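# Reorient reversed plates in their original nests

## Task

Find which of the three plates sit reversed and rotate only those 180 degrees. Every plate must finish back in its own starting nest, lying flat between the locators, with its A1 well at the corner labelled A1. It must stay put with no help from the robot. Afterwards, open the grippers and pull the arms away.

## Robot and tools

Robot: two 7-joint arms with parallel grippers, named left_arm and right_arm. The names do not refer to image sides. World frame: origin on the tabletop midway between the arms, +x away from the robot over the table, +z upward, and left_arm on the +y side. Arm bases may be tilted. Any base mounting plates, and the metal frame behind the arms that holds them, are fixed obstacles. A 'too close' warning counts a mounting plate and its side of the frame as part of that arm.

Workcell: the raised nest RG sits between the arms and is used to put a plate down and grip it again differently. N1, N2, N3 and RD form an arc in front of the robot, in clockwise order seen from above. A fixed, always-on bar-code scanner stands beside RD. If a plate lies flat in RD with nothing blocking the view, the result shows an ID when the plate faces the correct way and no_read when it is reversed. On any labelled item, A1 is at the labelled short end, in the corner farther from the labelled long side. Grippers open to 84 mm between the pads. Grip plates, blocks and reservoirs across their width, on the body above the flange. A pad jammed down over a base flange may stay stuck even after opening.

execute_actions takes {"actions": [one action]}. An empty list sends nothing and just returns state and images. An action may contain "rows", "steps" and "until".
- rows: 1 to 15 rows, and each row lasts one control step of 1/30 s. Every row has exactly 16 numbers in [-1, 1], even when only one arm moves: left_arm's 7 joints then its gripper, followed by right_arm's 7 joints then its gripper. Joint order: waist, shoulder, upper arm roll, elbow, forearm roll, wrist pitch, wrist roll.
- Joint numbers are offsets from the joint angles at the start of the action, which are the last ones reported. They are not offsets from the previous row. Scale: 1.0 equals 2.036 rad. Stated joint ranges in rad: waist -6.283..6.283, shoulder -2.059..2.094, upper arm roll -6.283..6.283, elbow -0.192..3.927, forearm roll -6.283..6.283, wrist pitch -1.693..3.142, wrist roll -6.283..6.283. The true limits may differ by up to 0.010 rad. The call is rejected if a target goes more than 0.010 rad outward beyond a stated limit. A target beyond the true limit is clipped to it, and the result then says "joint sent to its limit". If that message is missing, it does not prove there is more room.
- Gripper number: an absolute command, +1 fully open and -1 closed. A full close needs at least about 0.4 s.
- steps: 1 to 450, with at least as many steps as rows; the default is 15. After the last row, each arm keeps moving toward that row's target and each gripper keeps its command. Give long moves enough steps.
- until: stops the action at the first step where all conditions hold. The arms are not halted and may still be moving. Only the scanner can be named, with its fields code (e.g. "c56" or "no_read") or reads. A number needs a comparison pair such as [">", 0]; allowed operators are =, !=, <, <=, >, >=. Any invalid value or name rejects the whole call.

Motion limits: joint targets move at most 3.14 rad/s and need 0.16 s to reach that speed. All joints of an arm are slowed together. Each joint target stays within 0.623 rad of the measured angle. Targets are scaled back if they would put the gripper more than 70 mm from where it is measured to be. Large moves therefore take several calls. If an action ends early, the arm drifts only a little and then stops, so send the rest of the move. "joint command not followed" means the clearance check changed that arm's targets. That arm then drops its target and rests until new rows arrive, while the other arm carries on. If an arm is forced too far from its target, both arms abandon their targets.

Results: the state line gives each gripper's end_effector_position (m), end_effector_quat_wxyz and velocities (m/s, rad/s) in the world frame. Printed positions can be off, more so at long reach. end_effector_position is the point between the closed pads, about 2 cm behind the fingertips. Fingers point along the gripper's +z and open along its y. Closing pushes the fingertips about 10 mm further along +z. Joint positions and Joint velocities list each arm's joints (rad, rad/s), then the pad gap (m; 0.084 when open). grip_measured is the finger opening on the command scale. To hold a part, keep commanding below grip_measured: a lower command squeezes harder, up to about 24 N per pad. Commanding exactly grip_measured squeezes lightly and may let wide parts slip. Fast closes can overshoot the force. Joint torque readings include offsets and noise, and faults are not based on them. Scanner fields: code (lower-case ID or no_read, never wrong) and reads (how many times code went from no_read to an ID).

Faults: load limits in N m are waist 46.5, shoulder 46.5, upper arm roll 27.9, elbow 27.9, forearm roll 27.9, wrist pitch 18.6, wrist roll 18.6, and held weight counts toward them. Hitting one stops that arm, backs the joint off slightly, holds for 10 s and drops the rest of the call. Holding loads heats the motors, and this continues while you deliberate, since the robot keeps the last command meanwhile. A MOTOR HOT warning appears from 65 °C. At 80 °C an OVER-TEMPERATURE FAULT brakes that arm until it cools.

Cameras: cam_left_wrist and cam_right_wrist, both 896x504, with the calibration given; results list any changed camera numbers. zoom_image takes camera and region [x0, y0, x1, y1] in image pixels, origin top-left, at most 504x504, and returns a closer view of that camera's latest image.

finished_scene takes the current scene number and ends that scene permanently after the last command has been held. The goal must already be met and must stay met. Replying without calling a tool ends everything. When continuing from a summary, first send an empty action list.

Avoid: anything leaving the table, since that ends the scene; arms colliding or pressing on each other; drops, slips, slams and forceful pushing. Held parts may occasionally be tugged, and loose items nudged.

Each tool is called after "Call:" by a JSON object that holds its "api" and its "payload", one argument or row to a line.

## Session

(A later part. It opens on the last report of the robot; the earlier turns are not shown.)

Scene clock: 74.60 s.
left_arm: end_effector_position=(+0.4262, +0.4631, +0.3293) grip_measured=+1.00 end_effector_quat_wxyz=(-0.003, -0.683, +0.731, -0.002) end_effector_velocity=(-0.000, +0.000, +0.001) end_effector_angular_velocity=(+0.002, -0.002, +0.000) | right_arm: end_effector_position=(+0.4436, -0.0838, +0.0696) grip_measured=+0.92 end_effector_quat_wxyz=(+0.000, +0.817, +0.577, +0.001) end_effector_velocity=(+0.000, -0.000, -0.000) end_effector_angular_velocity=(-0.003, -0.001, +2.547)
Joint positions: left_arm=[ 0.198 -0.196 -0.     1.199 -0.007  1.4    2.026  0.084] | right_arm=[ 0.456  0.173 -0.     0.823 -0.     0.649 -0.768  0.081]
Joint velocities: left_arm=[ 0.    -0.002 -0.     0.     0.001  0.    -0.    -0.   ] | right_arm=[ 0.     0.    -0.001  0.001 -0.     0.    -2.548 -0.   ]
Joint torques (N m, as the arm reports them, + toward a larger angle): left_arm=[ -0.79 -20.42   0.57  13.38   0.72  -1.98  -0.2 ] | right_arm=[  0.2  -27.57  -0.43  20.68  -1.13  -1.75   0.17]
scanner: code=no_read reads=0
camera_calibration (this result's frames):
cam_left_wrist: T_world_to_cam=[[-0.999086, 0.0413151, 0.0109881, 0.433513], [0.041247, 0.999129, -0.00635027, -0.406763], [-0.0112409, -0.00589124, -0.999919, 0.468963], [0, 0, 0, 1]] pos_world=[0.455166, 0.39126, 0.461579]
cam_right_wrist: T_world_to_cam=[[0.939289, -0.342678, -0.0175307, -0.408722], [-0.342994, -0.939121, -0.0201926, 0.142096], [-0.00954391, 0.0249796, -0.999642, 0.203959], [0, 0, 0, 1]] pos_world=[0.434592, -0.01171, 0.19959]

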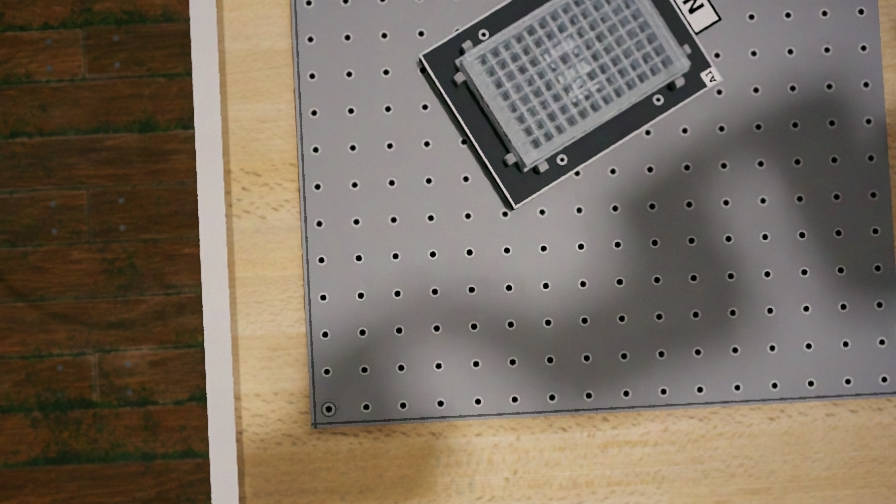

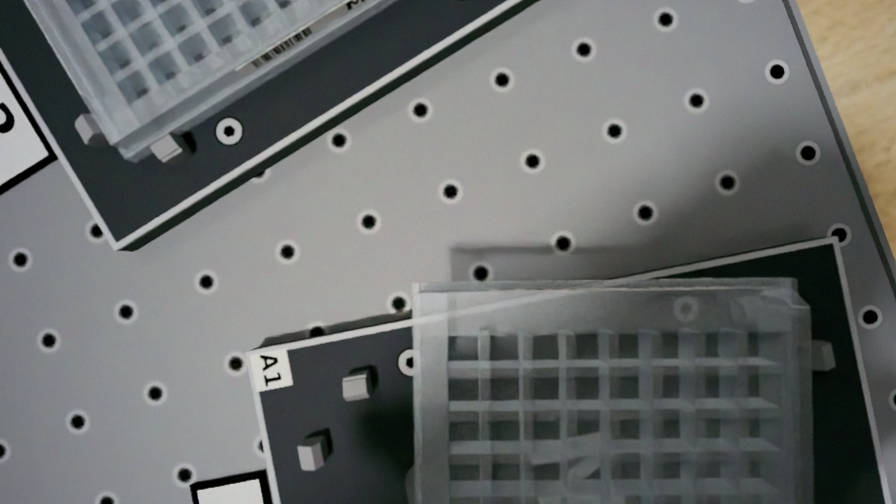

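Call:
{"api": "execute_actions", "payload": {
  "actions": [
    {"rows":[[0,0,0,0,0,0,0,1,0,0,0,0,0,0,-0.8608,0]],"steps":30}
  ]
}}

Call:
{"api": "execute_actions", "payload": {
  "actions": [
    {"rows":[[0,0,0,0,0,0,0,1,0,0.019,0,-0.0034,0,-0.0224,-0.0007,0]],"steps":16}
  ]
}}

Scene clock: 80.87 s.
left_arm: end_effector_position=(+0.4262, +0.4631, +0.3293) grip_measured=+1.00 end_effector_quat_wxyz=(-0.003, -0.683, +0.731, -0.002) end_effector_velocity=(+0.000, -0.001, -0.000) end_effector_angular_velocity=(-0.001, +0.001, -0.001) | right_arm: end_effector_position=(+0.4436, -0.0837, +0.0696) grip_measured=+0.92 end_effector_quat_wxyz=(+0.001, +0.081, +0.997, +0.000) end_effector_velocity=(+0.000, -0.000, -0.000) end_effector_angular_velocity=(-0.000, -0.000, +0.012)
Joint positions: left_arm=[ 0.198 -0.196 -0.     1.199 -0.007  1.4    2.026  0.084] | right_arm=[ 0.456  0.173 -0.     0.823 -0.     0.649 -2.519  0.081]
Joint velocities: left_arm=[-0.     0.001 -0.001  0.    -0.001  0.001 -0.001  0.   ] | right_arm=[ 0.     0.    -0.001  0.    -0.    -0.    -0.012 -0.   ]
Joint torques (N m, as the arm reports them, + toward a larger angle): left_arm=[ -0.85 -20.4    0.42  13.37   0.68  -2.12  -0.17] | right_arm=[ -0.03 -27.48  -0.6   20.41  -1.26  -1.75   0.01]
scanner: code=no_read reads=0
camera_calibration (this result's frames):
cam_left_wrist: T_world_to_cam=[[-0.999086, 0.0413151, 0.0109879, 0.433513], [0.041247, 0.999129, -0.00635017, -0.406763], [-0.0112407, -0.00589115, -0.999919, 0.468963], [0, 0, 0, 1]] pos_world=[0.455166, 0.39126, 0.461579]
cam_right_wrist: T_world_to_cam=[[0.168708, 0.985507, -0.0177127, 0.0443336], [0.985439, -0.169028, -0.0184236, -0.382783], [-0.0211505, -0.0143465, -0.999673, 0.205817], [0, 0, 0, 1]] pos_world=[0.374083, -0.105439, 0.199483]

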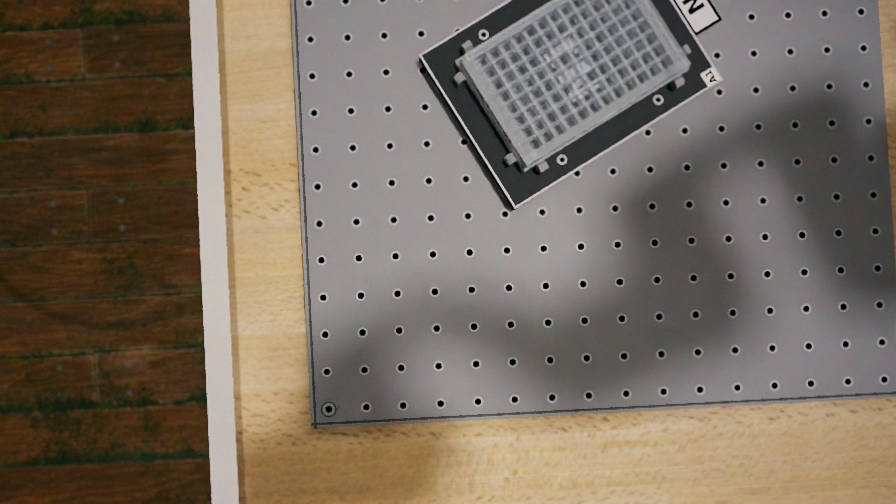

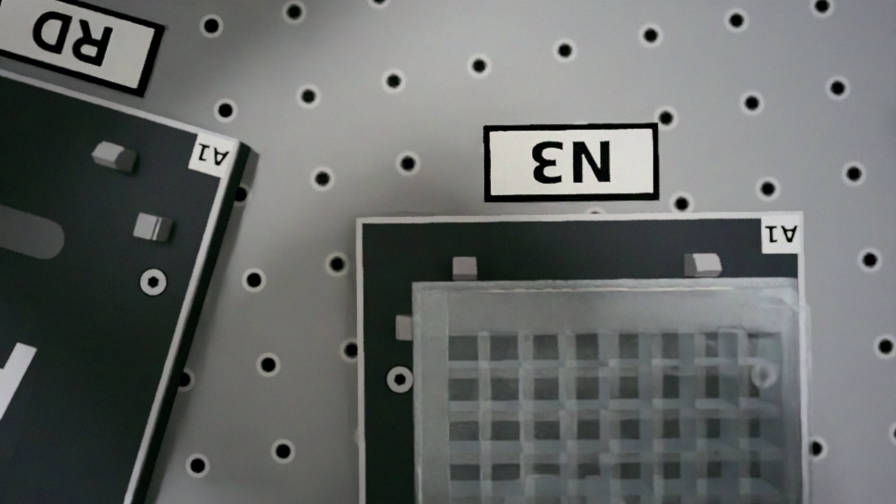

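Scene clock: 81.40 s.
left_arm: end_effector_position=(+0.4262, +0.4631, +0.3293) grip_measured=+1.00 end_effector_quat_wxyz=(-0.003, -0.683, +0.731, -0.002) end_effector_velocity=(-0.000, +0.000, +0.001) end_effector_angular_velocity=(+0.001, -0.001, -0.000) | right_arm: end_effector_position=(+0.4438, -0.0836, +0.0537) grip_measured=+0.92 end_effector_quat_wxyz=(+0.001, +0.080, +0.997, +0.000) end_effector_velocity=(-0.000, -0.000, -0.002) end_effector_angular_velocity=(-0.000, +0.000, +0.001)
Joint positions: left_arm=[ 0.198 -0.196 -0.     1.199 -0.007  1.4    2.026  0.084] | right_arm=[ 0.456  0.211 -0.     0.817 -0.     0.604 -2.521  0.081]
Joint velocities: left_arm=[ 0.    -0.001  0.     0.     0.001  0.     0.    -0.   ] | right_arm=[-0.     0.003  0.    -0.002 -0.    -0.004 -0.001  0.   ]
Joint torques (N m, as the arm reports them, + toward a larger angle): left_arm=[ -0.95 -20.47   0.48  13.38   0.64  -1.98  -0.15] | right_arm=[  0.17 -27.99  -0.48  20.03  -1.17  -1.85   0.24]
scanner: code=no_read reads=0
camera_calibration (this result's frames):
cam_left_wrist: T_world_to_cam=[[-0.999086, 0.0413148, 0.0109879, 0.433514], [0.0412468, 0.999129, -0.00635026, -0.406762], [-0.0112407, -0.00589124, -0.999919, 0.468963], [0, 0, 0, 1]] pos_world=[0.455166, 0.39126, 0.461579]
cam_right_wrist: T_world_to_cam=[[0.16733, 0.985746, -0.0174875, 0.0444965], [0.985682, -0.16764, -0.018112, -0.383332], [-0.0207854, -0.0142064, -0.999683, 0.189786], [0, 0, 0, 1]] pos_world=[0.374343, -0.105428, 0.183561]

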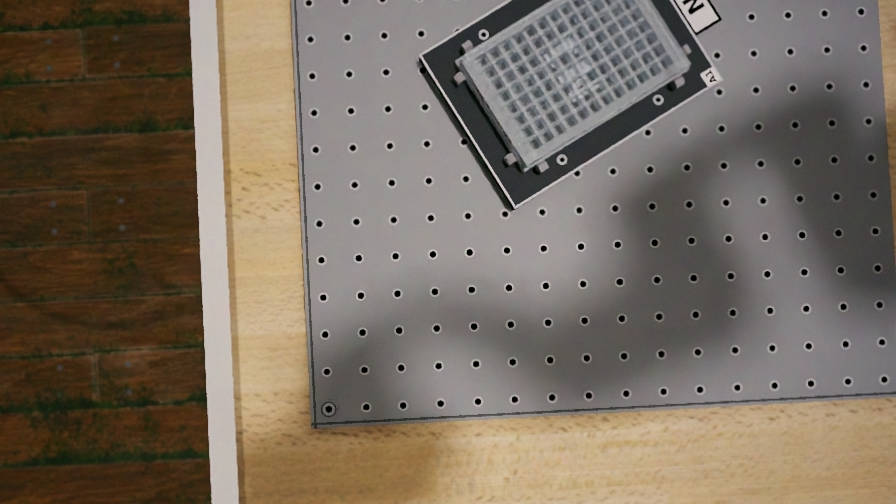

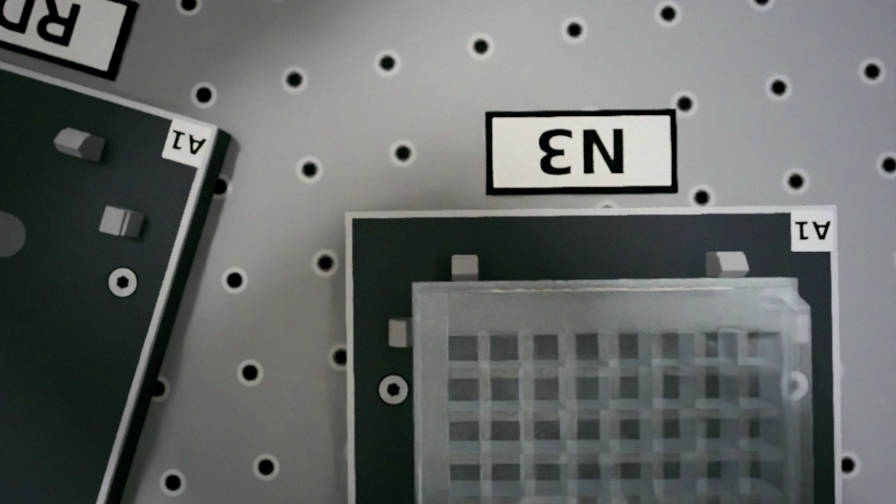

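Call:
{"api": "execute_actions", "payload": {
  "actions": [
    {"rows":[[0,0,0,0,0,0,0,1,0,0.0015,0,-0.0003,0,-0.0018,0,0],[0,0,0,0,0,0,0,1,0,0.003,0,-0.0005,0,-0.0035,0,0],[0,0,0,0,0,0,0,1,0,0.0045,0,-0.0007,0,-0.0052,0,0],[0,0,0,0,0,0,0,1,0,0.006,0,-0.001,0,-0.007,0,0],[0,0,0,0,0,0,0,1,0,0.0075,0,-0.0012,0,-0.0087,0,0],[0,0,0,0,0,0,0,1,0,0.009,0,-0.0015,0,-0.0105,0,0],[0,0,0,0,0,0,0,1,0,0.0108,0,-0.0018,0,-0.0126,0,0]],"steps":20}
  ]
}}

Scene clock: 88.30 s.
left_arm: end_effector_position=(+0.4262, +0.4631, +0.3293) grip_measured=+1.00 end_effector_quat_wxyz=(-0.003, -0.683, +0.731, -0.002) end_effector_velocity=(-0.001, +0.000, -0.001) end_effector_angular_velocity=(-0.000, +0.002, +0.000) | right_arm: end_effector_position=(+0.4439, -0.0835, +0.0450) grip_measured=+0.92 end_effector_quat_wxyz=(+0.001, +0.080, +0.997, +0.001) end_effector_velocity=(+0.000, +0.000, -0.001) end_effector_angular_velocity=(+0.000, -0.001, +0.000)
Joint positions: left_arm=[ 0.198 -0.196 -0.     1.199 -0.007  1.4    2.026  0.084] | right_arm=[ 0.456  0.232 -0.     0.813 -0.     0.579 -2.521  0.081]
Joint velocities: left_arm=[ 0.     0.     0.001 -0.001  0.001  0.001  0.     0.   ] | right_arm=[ 0.001  0.002 -0.     0.     0.    -0.002  0.     0.   ]
Joint torques (N m, as the arm reports them, + toward a larger angle): left_arm=[ -0.91 -20.42   0.5   13.27   0.59  -2.01  -0.11] | right_arm=[  0.38 -27.05  -0.59  18.87  -1.31  -1.76   0.17]
scanner: code=no_read reads=0
camera_calibration (this result's frames):
cam_left_wrist: T_world_to_cam=[[-0.999086, 0.0413146, 0.0109881, 0.433514], [0.0412466, 0.999129, -0.00635026, -0.406762], [-0.0112408, -0.00589123, -0.999919, 0.468963], [0, 0, 0, 1]] pos_world=[0.455166, 0.39126, 0.461579]
cam_right_wrist: T_world_to_cam=[[0.167265, 0.985764, -0.0170637, 0.0442726], [0.985706, -0.167559, -0.0175411, -0.383584], [-0.0201506, -0.0138857, -0.999701, 0.18081], [0, 0, 0, 1]] pos_world=[0.374339, -0.105405, 0.174783]

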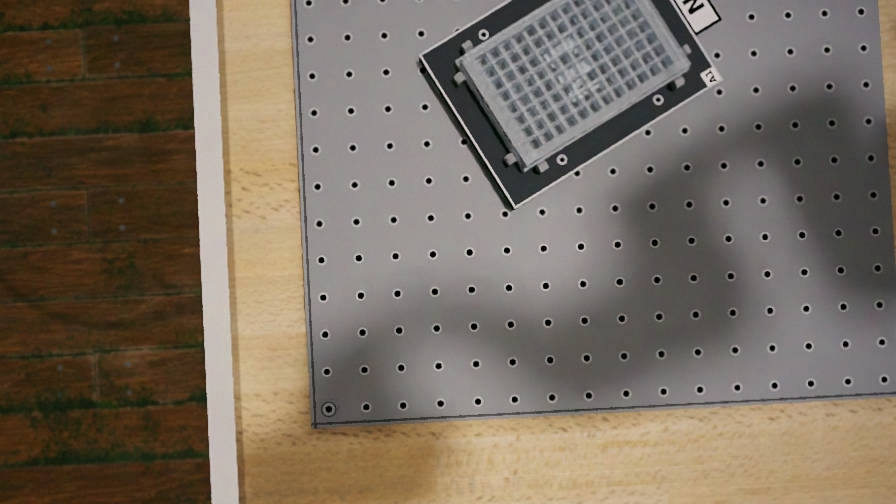

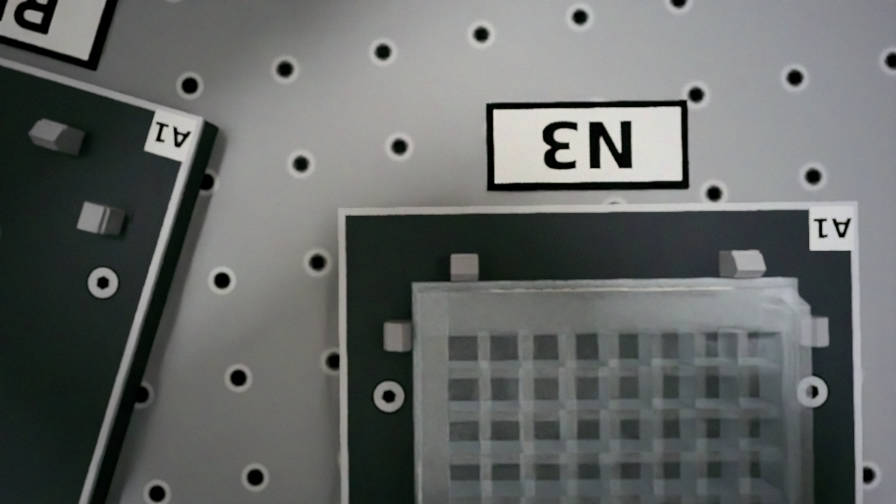

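Call:
{"api": "execute_actions", "payload": {
  "actions": [
    {"rows":[[0,0,0,0,0,0,0,1,0,0,0,0,0,0,0,0.5],[0,0,0,0,0,0,0,1,0,0,0,0,0,0,0,0.9],[0,0,0,0,0,0,0,1,0,0,0,0,0,0,0,1],[0,0,0,0,0,0,0,1,0,0,0,0,0,0,0,1],[0,0,0,0,0,0,0,1,0,0,0,0,0,0,0,1],[0,0,0,0,0,0,0,1,0,0,0,0,0,0,0,1],[0,0,0,0,0,0,0,1,0,0,0,0,0,0,0,1],[0,0,0,0,0,0,0,1,0,0,0,0,0,0,0,1],[0,0,0,0,0,0,0,1,0,0,0,0,0,0,0,1],[0,0,0,0,0,0,0,1,0,-0.03,0,0.005,0,0.035,0,1]],"steps":24}
  ]
}}

Call:
{"api": "execute_actions", "payload": {
  "actions": [
    {"rows":[[0,0,0,0,0,0,0,1,0.218,-0.11,0,0.2,0,0.31,0.909,1]],"steps":34}
  ]
}}

Scene clock: 102.60 s.
left_arm: end_effector_position=(+0.4262, +0.4631, +0.3293) grip_measured=+1.00 end_effector_quat_wxyz=(-0.003, -0.683, +0.731, -0.002) end_effector_velocity=(+0.000, -0.000, -0.000) end_effector_angular_velocity=(-0.001, +0.000, -0.001) | right_arm: end_effector_position=(+0.4434, -0.0838, +0.0696) grip_measured=+1.00 end_effector_quat_wxyz=(+0.000, +0.080, +0.997, +0.000) end_effector_velocity=(+0.001, +0.000, +0.005) end_effector_angular_velocity=(+0.001, -0.003, -0.001)
Joint positions: left_arm=[ 0.198 -0.196 -0.     1.199 -0.007  1.4    2.026  0.084] | right_arm=[ 0.456  0.172  0.     0.823 -0.     0.649 -2.521  0.084]
Joint velocities: left_arm=[-0.     0.     0.     0.    -0.001  0.     0.     0.   ] | right_arm=[-0.    -0.009 -0.     0.004  0.     0.009  0.     0.   ]
Joint torques (N m, as the arm reports them, + toward a larger angle): left_arm=[ -0.81 -20.31   0.36  13.44   0.61  -2.02  -0.24] | right_arm=[  0.43 -26.85  -0.57  20.16  -1.3   -1.63   0.12]
scanner: code=no_read reads=0
camera_calibration (this result's frames):
cam_left_wrist: T_world_to_cam=[[-0.999086, 0.0413147, 0.010988, 0.433514], [0.0412466, 0.999129, -0.00635024, -0.406762], [-0.0112408, -0.00589122, -0.999919, 0.468963], [0, 0, 0, 1]] pos_world=[0.455166, 0.39126, 0.461579]
cam_right_wrist: T_world_to_cam=[[0.167211, 0.985761, -0.0177647, 0.0450878], [0.985693, -0.167533, -0.0184895, -0.382626], [-0.0212024, -0.0144189, -0.999671, 0.205797], [0, 0, 0, 1]] pos_world=[0.373976, -0.105581, 0.199456]

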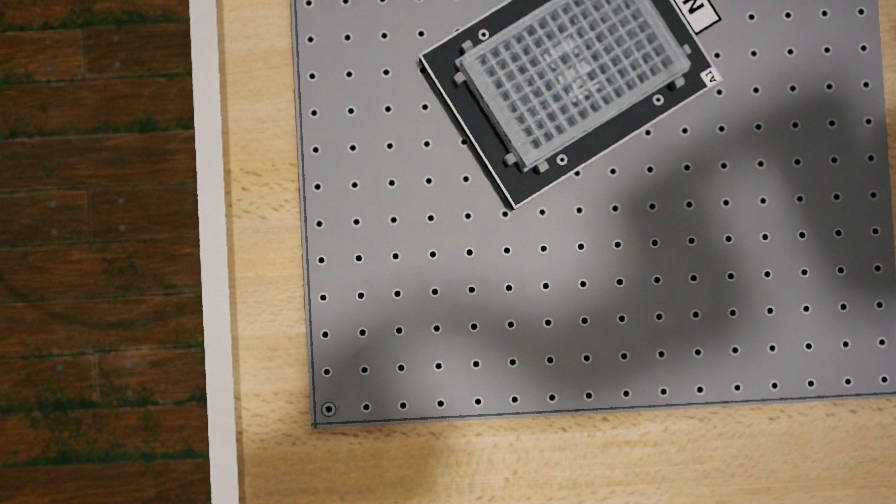

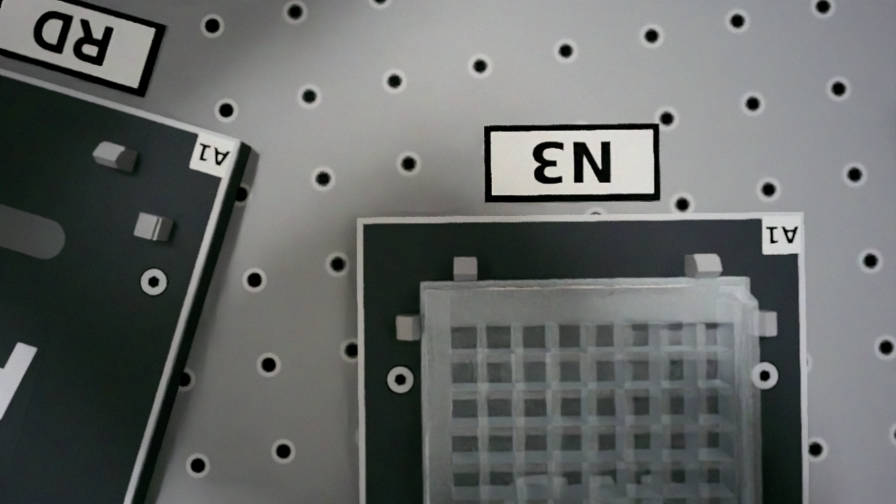

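Scene clock: 103.73 s.
left_arm: end_effector_position=(+0.4262, +0.4631, +0.3293) grip_measured=+1.00 end_effector_quat_wxyz=(-0.003, -0.683, +0.731, -0.002) end_effector_velocity=(-0.000, +0.001, -0.000) end_effector_angular_velocity=(+0.001, +0.001, +0.000) | right_arm: end_effector_position=(+0.3321, +0.0808, +0.2844) grip_measured=+1.00 end_effector_quat_wxyz=(+0.000, +0.635, +0.772, +0.000) end_effector_velocity=(-0.025, +0.008, +0.028) end_effector_angular_velocity=(-0.011, +0.011, -1.780)
Joint positions: left_arm=[ 0.198 -0.196 -0.     1.199 -0.007  1.4    2.026  0.084] | right_arm=[ 0.894 -0.049 -0.     1.224 -0.     1.272 -0.866  0.084]
Joint velocities: left_arm=[ 0.     0.     0.    -0.     0.001 -0.     0.    -0.   ] | right_arm=[ 0.061 -0.026 -0.007  0.053 -0.001  0.095  1.834 -0.   ]
Joint torques (N m, as the arm reports them, + toward a larger angle): left_arm=[ -0.7  -20.44   0.41  13.35   0.57  -2.01  -0.2 ] | right_arm=[ -0.99 -23.6   -0.7   23.62  -1.2   -1.71  -0.31]
scanner: code=no_read reads=0
camera_calibration (this result's frames):
cam_left_wrist: T_world_to_cam=[[-0.999086, 0.0413146, 0.0109881, 0.433514], [0.0412466, 0.999129, -0.00635024, -0.406762], [-0.0112408, -0.00589122, -0.999919, 0.468963], [0, 0, 0, 1]] pos_world=[0.455166, 0.39126, 0.461579]
cam_right_wrist: T_world_to_cam=[[0.982648, 0.184648, -0.0175641, -0.300832], [0.184295, -0.982668, -0.0199731, 0.0910747], [-0.0209477, 0.0163895, -0.999646, 0.417978], [0, 0, 0, 1]] pos_world=[0.287583, 0.138194, 0.414365]

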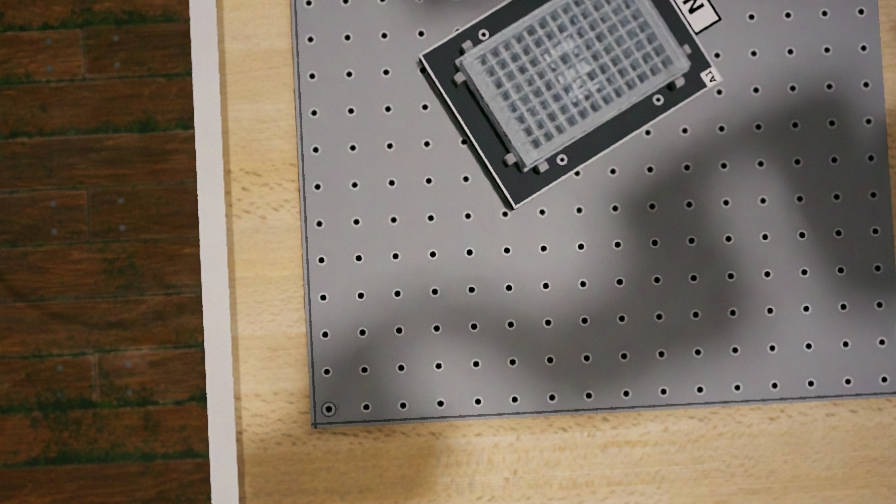

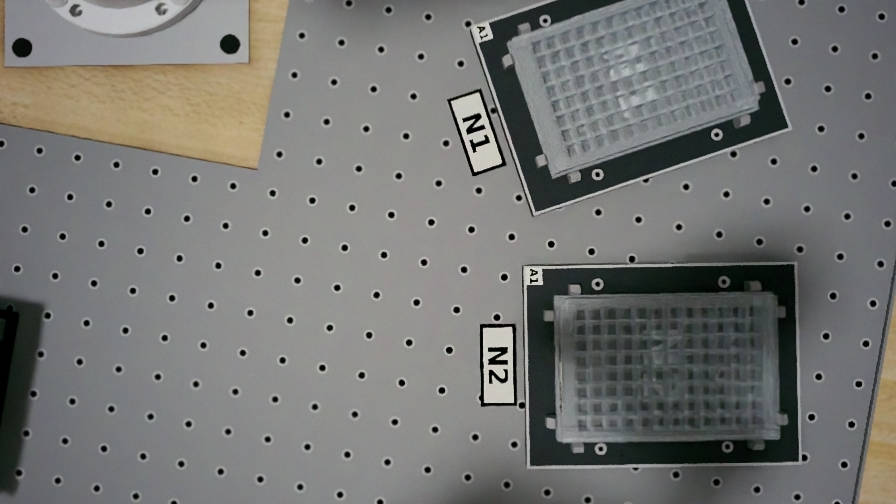

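Call:
{"api": "zoom_image", "payload": {
  "camera": "cam_right_wrist",
  "region": [470,0,800,220]
}}

Call:
{"api": "zoom_image", "payload": {
  "camera": "cam_left_wrist",
  "region": [440,0,720,190]
}}

Region (470, 0, 800, 220) of cam_right_wrist's 896x504 image, scaled by 1.527, with more detail than that image has.

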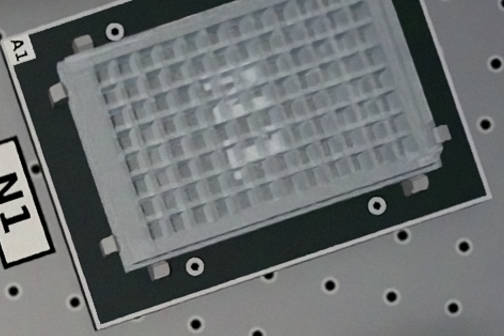

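Region (440, 0, 720, 190) of cam_left_wrist's 896x504 image, scaled by 1.800, with more detail than that image has; it fills the top 342 rows of this view, and the rest is white.

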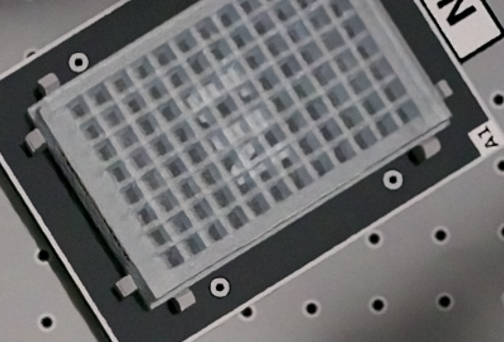

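Call:
{"api": "execute_actions", "payload": {
  "actions": []
}}

Scene clock: 135.50 s.
left_arm: end_effector_position=(+0.4262, +0.4631, +0.3293) grip_measured=+1.00 end_effector_quat_wxyz=(-0.003, -0.683, +0.731, -0.002) end_effector_velocity=(-0.000, +0.001, -0.001) end_effector_angular_velocity=(-0.000, +0.001, +0.002) | right_arm: end_effector_position=(+0.3295, +0.0821, +0.2875) grip_measured=+1.00 end_effector_quat_wxyz=(-0.000, +0.706, +0.709, +0.001) end_effector_velocity=(-0.000, -0.000, -0.000) end_effector_angular_velocity=(-0.001, +0.001, +0.001)
Joint positions: left_arm=[ 0.198 -0.196 -0.     1.199 -0.007  1.4    2.026  0.084] | right_arm=[ 0.899 -0.051  0.     1.23  -0.     1.28  -0.67   0.084]
Joint velocities: left_arm=[ 0.     0.002  0.001  0.     0.001  0.    -0.    -0.   ] | right_arm=[-0.     0.     0.    -0.001  0.     0.    -0.    -0.   ]
Joint torques (N m, as the arm reports them, + toward a larger angle): left_arm=[ -0.63 -20.49   0.63  13.36   0.64  -2.02  -0.12] | right_arm=[  0.   -24.83  -0.52  24.71  -1.24  -1.78   0.15]
scanner: code=no_read reads=0
camera_calibration (this result's frames):
cam_left_wrist: T_world_to_cam=[[-0.999086, 0.0413146, 0.010988, 0.433514], [0.0412465, 0.999129, -0.00635018, -0.406762], [-0.0112408, -0.00589116, -0.999919, 0.468963], [0, 0, 0, 1]] pos_world=[0.455166, 0.39126, 0.461579]
cam_right_wrist: T_world_to_cam=[[0.999837, -0.0038905, -0.0176354, -0.288647], [-0.00424636, -0.999787, -0.0201866, 0.156438], [-0.0175531, 0.0202582, -0.999641, 0.419522], [0, 0, 0, 1]] pos_world=[0.296628, 0.146783, 0.417439]

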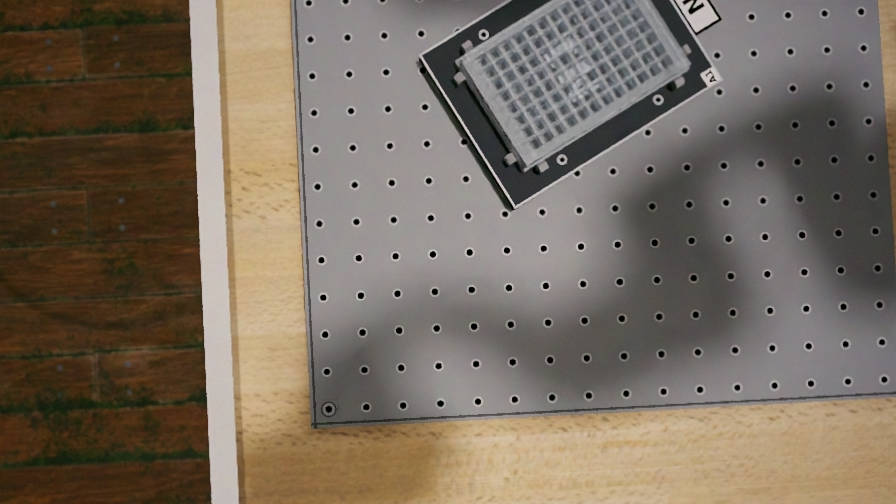

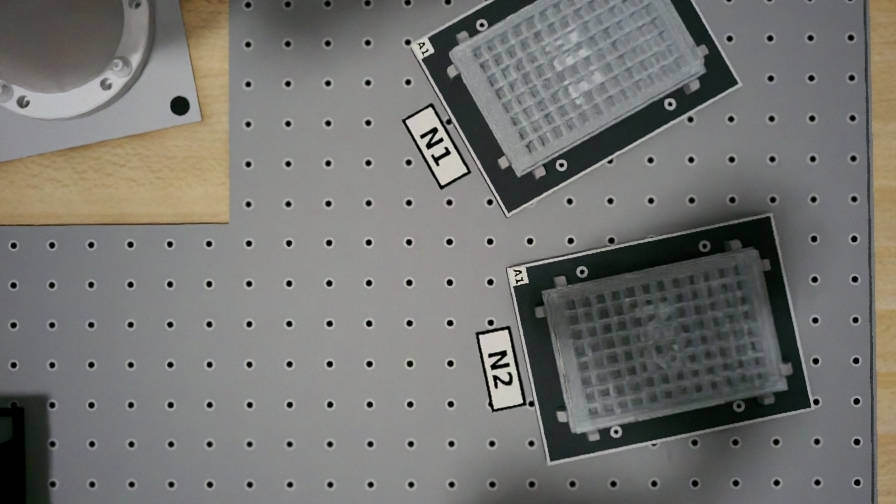

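Call:
{"api": "execute_actions", "payload": {
  "actions": [
    {"rows":[[0,0,0,0,0,0,0,1,0.03,-0.183,0,-0.349,0,-0.506,0.329,1]],"steps":30}
  ]
}}

Scene clock: 152.77 s.
left_arm: end_effector_position=(+0.4262, +0.4631, +0.3293) grip_measured=+1.00 end_effector_quat_wxyz=(-0.003, -0.683, +0.731, -0.002) end_effector_velocity=(-0.000, +0.000, -0.000) end_effector_angular_velocity=(+0.001, +0.002, -0.001) | right_arm: end_effector_position=(+0.3097, +0.1032, +0.2725) grip_measured=+1.00 end_effector_quat_wxyz=(-0.157, +0.833, +0.437, +0.301) end_effector_velocity=(+0.000, -0.000, +0.000) end_effector_angular_velocity=(+0.004, -0.001, -0.002)
Joint positions: left_arm=[ 0.198 -0.196 -0.     1.199 -0.007  1.4    2.026  0.084] | right_arm=[ 0.96  -0.424 -0.     0.52  -0.     0.251 -0.001  0.084]
Joint velocities: left_arm=[ 0.     0.001 -0.     0.     0.002  0.     0.001 -0.   ] | right_arm=[ 0.    -0.001 -0.    -0.003  0.    -0.006  0.002  0.   ]
Joint torques (N m, as the arm reports them, + toward a larger angle): left_arm=[ -0.79 -20.34   0.43  13.45   0.61  -2.04  -0.11] | right_arm=[ -0.05 -14.16  -0.17  24.9   -1.14  -2.74   0.18]
scanner: code=no_read reads=0
camera_calibration (this result's frames):
cam_left_wrist: T_world_to_cam=[[-0.999086, 0.0413143, 0.0109879, 0.433514], [0.0412462, 0.999129, -0.00635027, -0.406762], [-0.0112406, -0.00589125, -0.999919, 0.468963], [0, 0, 0, 1]] pos_world=[0.455166, 0.39126, 0.461579]
cam_right_wrist: T_world_to_cam=[[0.825758, -0.563712, -0.0187872, -0.157052], [-0.436903, -0.618225, -0.653387, 0.44437], [0.356707, 0.547747, -0.756791, 0.167197], [0, 0, 0, 1]] pos_world=[0.264193, 0.0946066, 0.413928]

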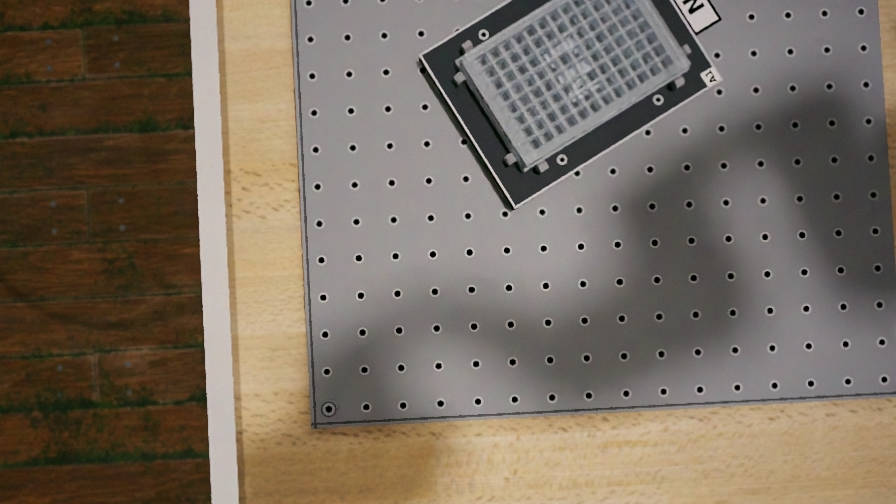

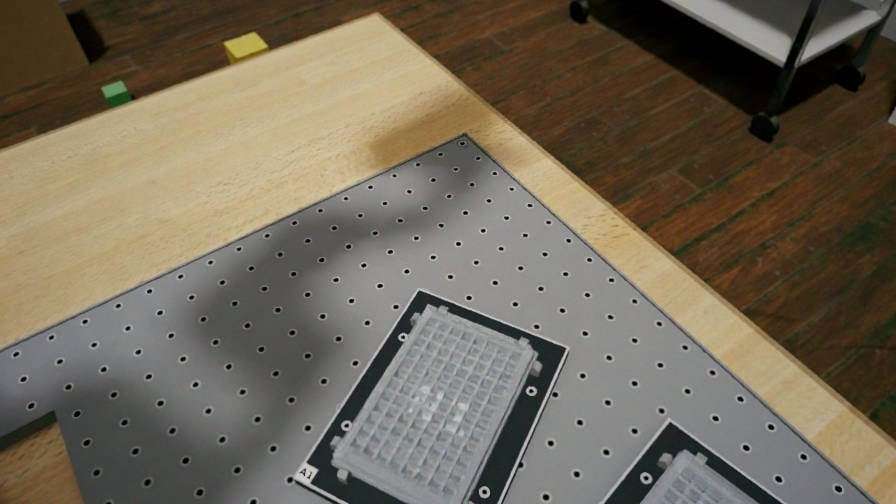

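Call:
{"api": "execute_actions", "payload": {
  "actions": [
    {"rows":[[0,0,0,0,0,0,0,1,0,0.1,0,-0.06,0,-0.1,0,1]],"steps":20}
  ]
}}

Call:
{"api": "zoom_image", "payload": {
  "camera": "cam_right_wrist",
  "region": [250,200,700,504]
}}

Scene clock: 159.80 s.
left_arm: end_effector_position=(+0.4262, +0.4631, +0.3293) grip_measured=+1.00 end_effector_quat_wxyz=(-0.003, -0.683, +0.731, -0.002) end_effector_velocity=(-0.000, +0.000, -0.000) end_effector_angular_velocity=(-0.000, +0.001, +0.000) | right_arm: end_effector_position=(+0.2984, +0.0868, +0.1609) grip_measured=+1.00 end_effector_quat_wxyz=(-0.131, +0.849, +0.446, +0.250) end_effector_velocity=(-0.002, -0.003, -0.009) end_effector_angular_velocity=(-0.011, +0.007, -0.000)
Joint positions: left_arm=[ 0.198 -0.196 -0.     1.199 -0.007  1.4    2.026  0.084] | right_arm=[ 0.96  -0.222 -0.     0.399 -0.     0.048 -0.001  0.084]
Joint velocities: left_arm=[ 0.     0.    -0.     0.     0.     0.001 -0.    -0.   ] | right_arm=[-0.     0.014 -0.    -0.011 -0.    -0.012 -0.    -0.   ]
Joint torques (N m, as the arm reports them, + toward a larger angle): left_arm=[ -0.8  -20.43   0.36  13.4    0.49  -2.02  -0.16] | right_arm=[  0.39 -17.06  -0.49  21.41  -1.27  -2.57   0.09]
scanner: code=no_read reads=0
camera_calibration (this result's frames):
cam_left_wrist: T_world_to_cam=[[-0.999086, 0.0413144, 0.0109879, 0.433514], [0.0412464, 0.999129, -0.00635033, -0.406762], [-0.0112407, -0.00589132, -0.999919, 0.468963], [0, 0, 0, 1]] pos_world=[0.455166, 0.39126, 0.461579]
cam_right_wrist: T_world_to_cam=[[0.824441, -0.565616, -0.0193998, -0.158379], [-0.478219, -0.677901, -0.558352, 0.358566], [0.302661, 0.469605, -0.829377, 0.130427], [0, 0, 0, 1]] pos_world=[0.262572, 0.092242, 0.305307]

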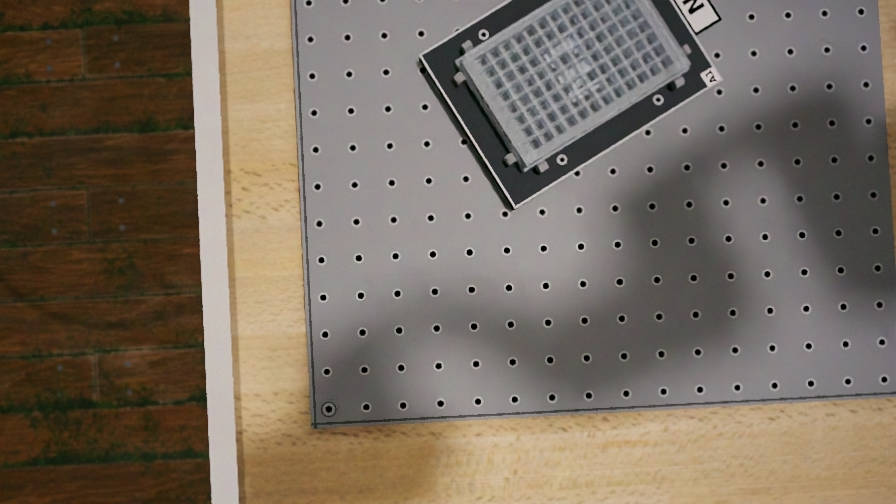

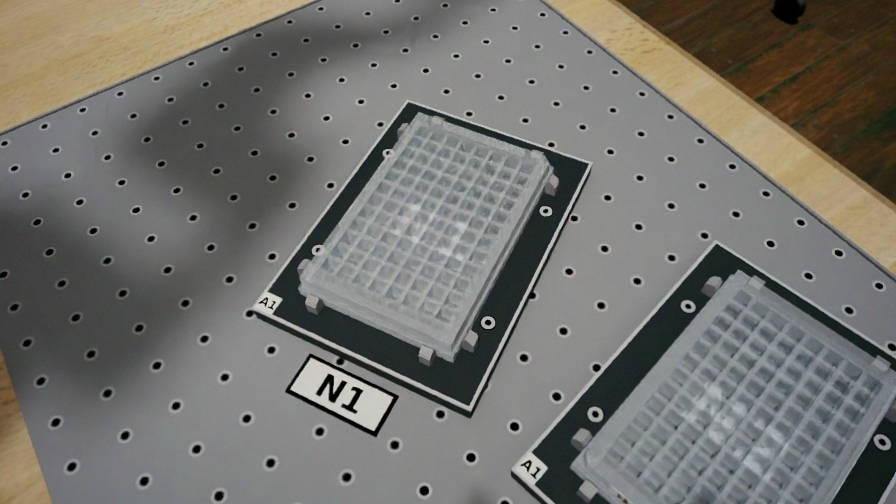

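Region (250, 200, 700, 504) of cam_right_wrist's 896x504 image, scaled by 1.120, with more detail than that image has; it fills the top 340 rows of this view, and the rest is white.

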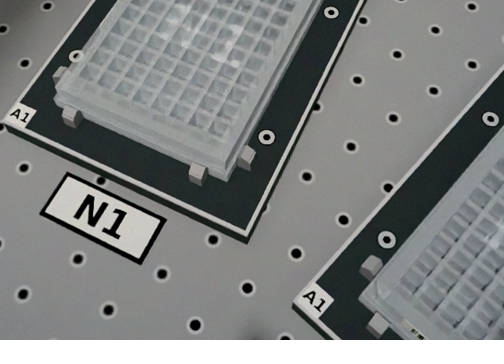

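Call:
{"api": "execute_actions", "payload": {
  "actions": [
    {"rows":[[-0.242,0.0123,0,-0.3854,0.0034,-0.4003,0.2436,1,-0.55,-0.1,0,0.06,0,0.3,0,1]],"steps":36}
  ]
}}

Scene clock: 176.63 s.
left_arm: end_effector_position=(+0.3687, +0.2723, +0.0727) grip_measured=+1.00 end_effector_quat_wxyz=(+0.001, -0.258, +0.966, -0.000) end_effector_velocity=(-0.008, -0.009, -0.011) end_effector_angular_velocity=(-0.001, -0.019, -0.068) | right_arm: end_effector_position=(+0.4442, -0.2870, +0.1942) grip_measured=+1.00 end_effector_quat_wxyz=(+0.001, +0.988, -0.005, +0.157) end_effector_velocity=(-0.046, -0.357, +0.029) end_effector_angular_velocity=(+0.002, +0.165, -0.892)
Joint positions: left_arm=[-0.291 -0.171  0.     0.422 -0.     0.591  2.518  0.084] | right_arm=[-0.016 -0.406 -0.     0.51  -0.     0.601 -0.001  0.084]
Joint velocities: left_arm=[-0.032 -0.     0.002 -0.05   0.001 -0.068  0.037  0.   ] | right_arm=[-0.891 -0.121 -0.     0.072  0.     0.358  0.001  0.   ]
Joint torques (N m, as the arm reports them, + toward a larger angle): left_arm=[ -0.69 -16.16   0.43  10.84   0.62  -2.    -0.27] | right_arm=[  0.3  -13.92  -0.41  23.62  -1.42  -2.39   0.14]
scanner: code=no_read reads=0
camera_calibration (this result's frames):
cam_left_wrist: T_world_to_cam=[[-0.520741, 0.853675, 0.00822343, -0.0106068], [0.853714, 0.520731, 0.0035089, -0.385362], [-0.00128673, 0.00884768, -0.99996, 0.202912], [0, 0, 0, 1]] pos_world=[0.323727, 0.207929, 0.204343]
cam_right_wrist: T_world_to_cam=[[-0.0117767, -0.999736, -0.0197477, -0.242433], [-0.944485, 0.0176065, -0.328081, 0.555545], [0.328342, 0.0147877, -0.944443, 0.169797], [0, 0, 0, 1]] pos_world=[0.466098, -0.254661, 0.33784]

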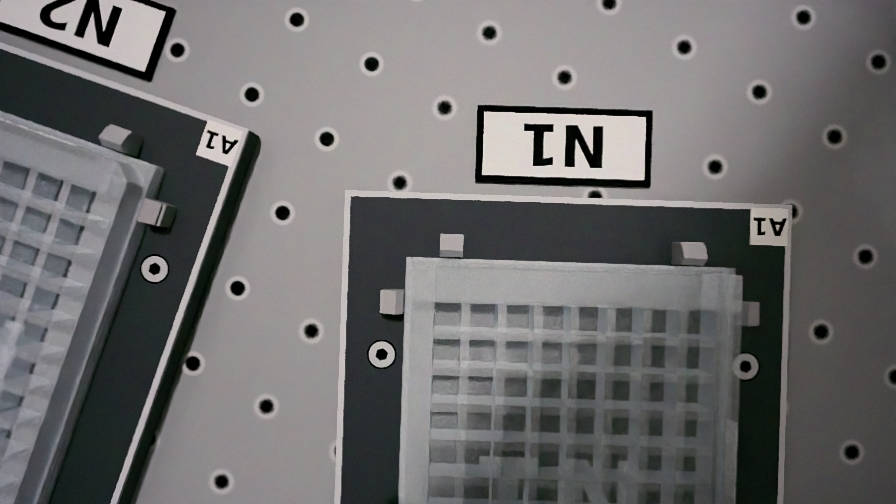

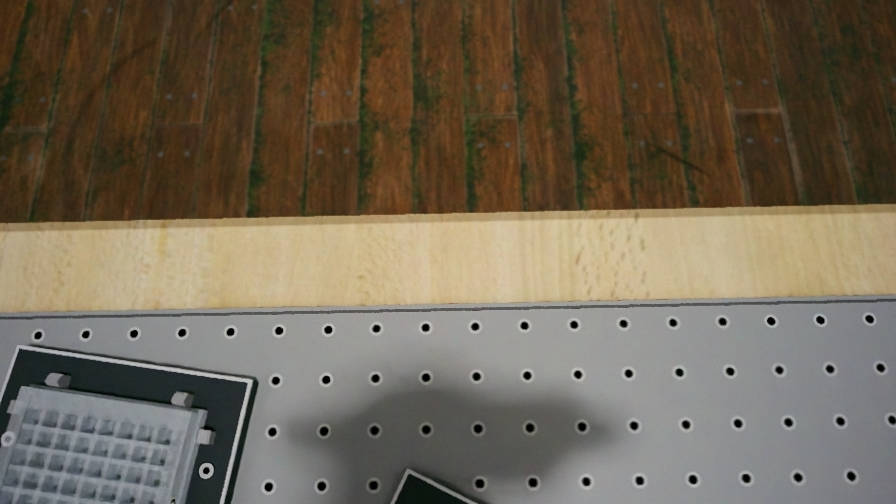

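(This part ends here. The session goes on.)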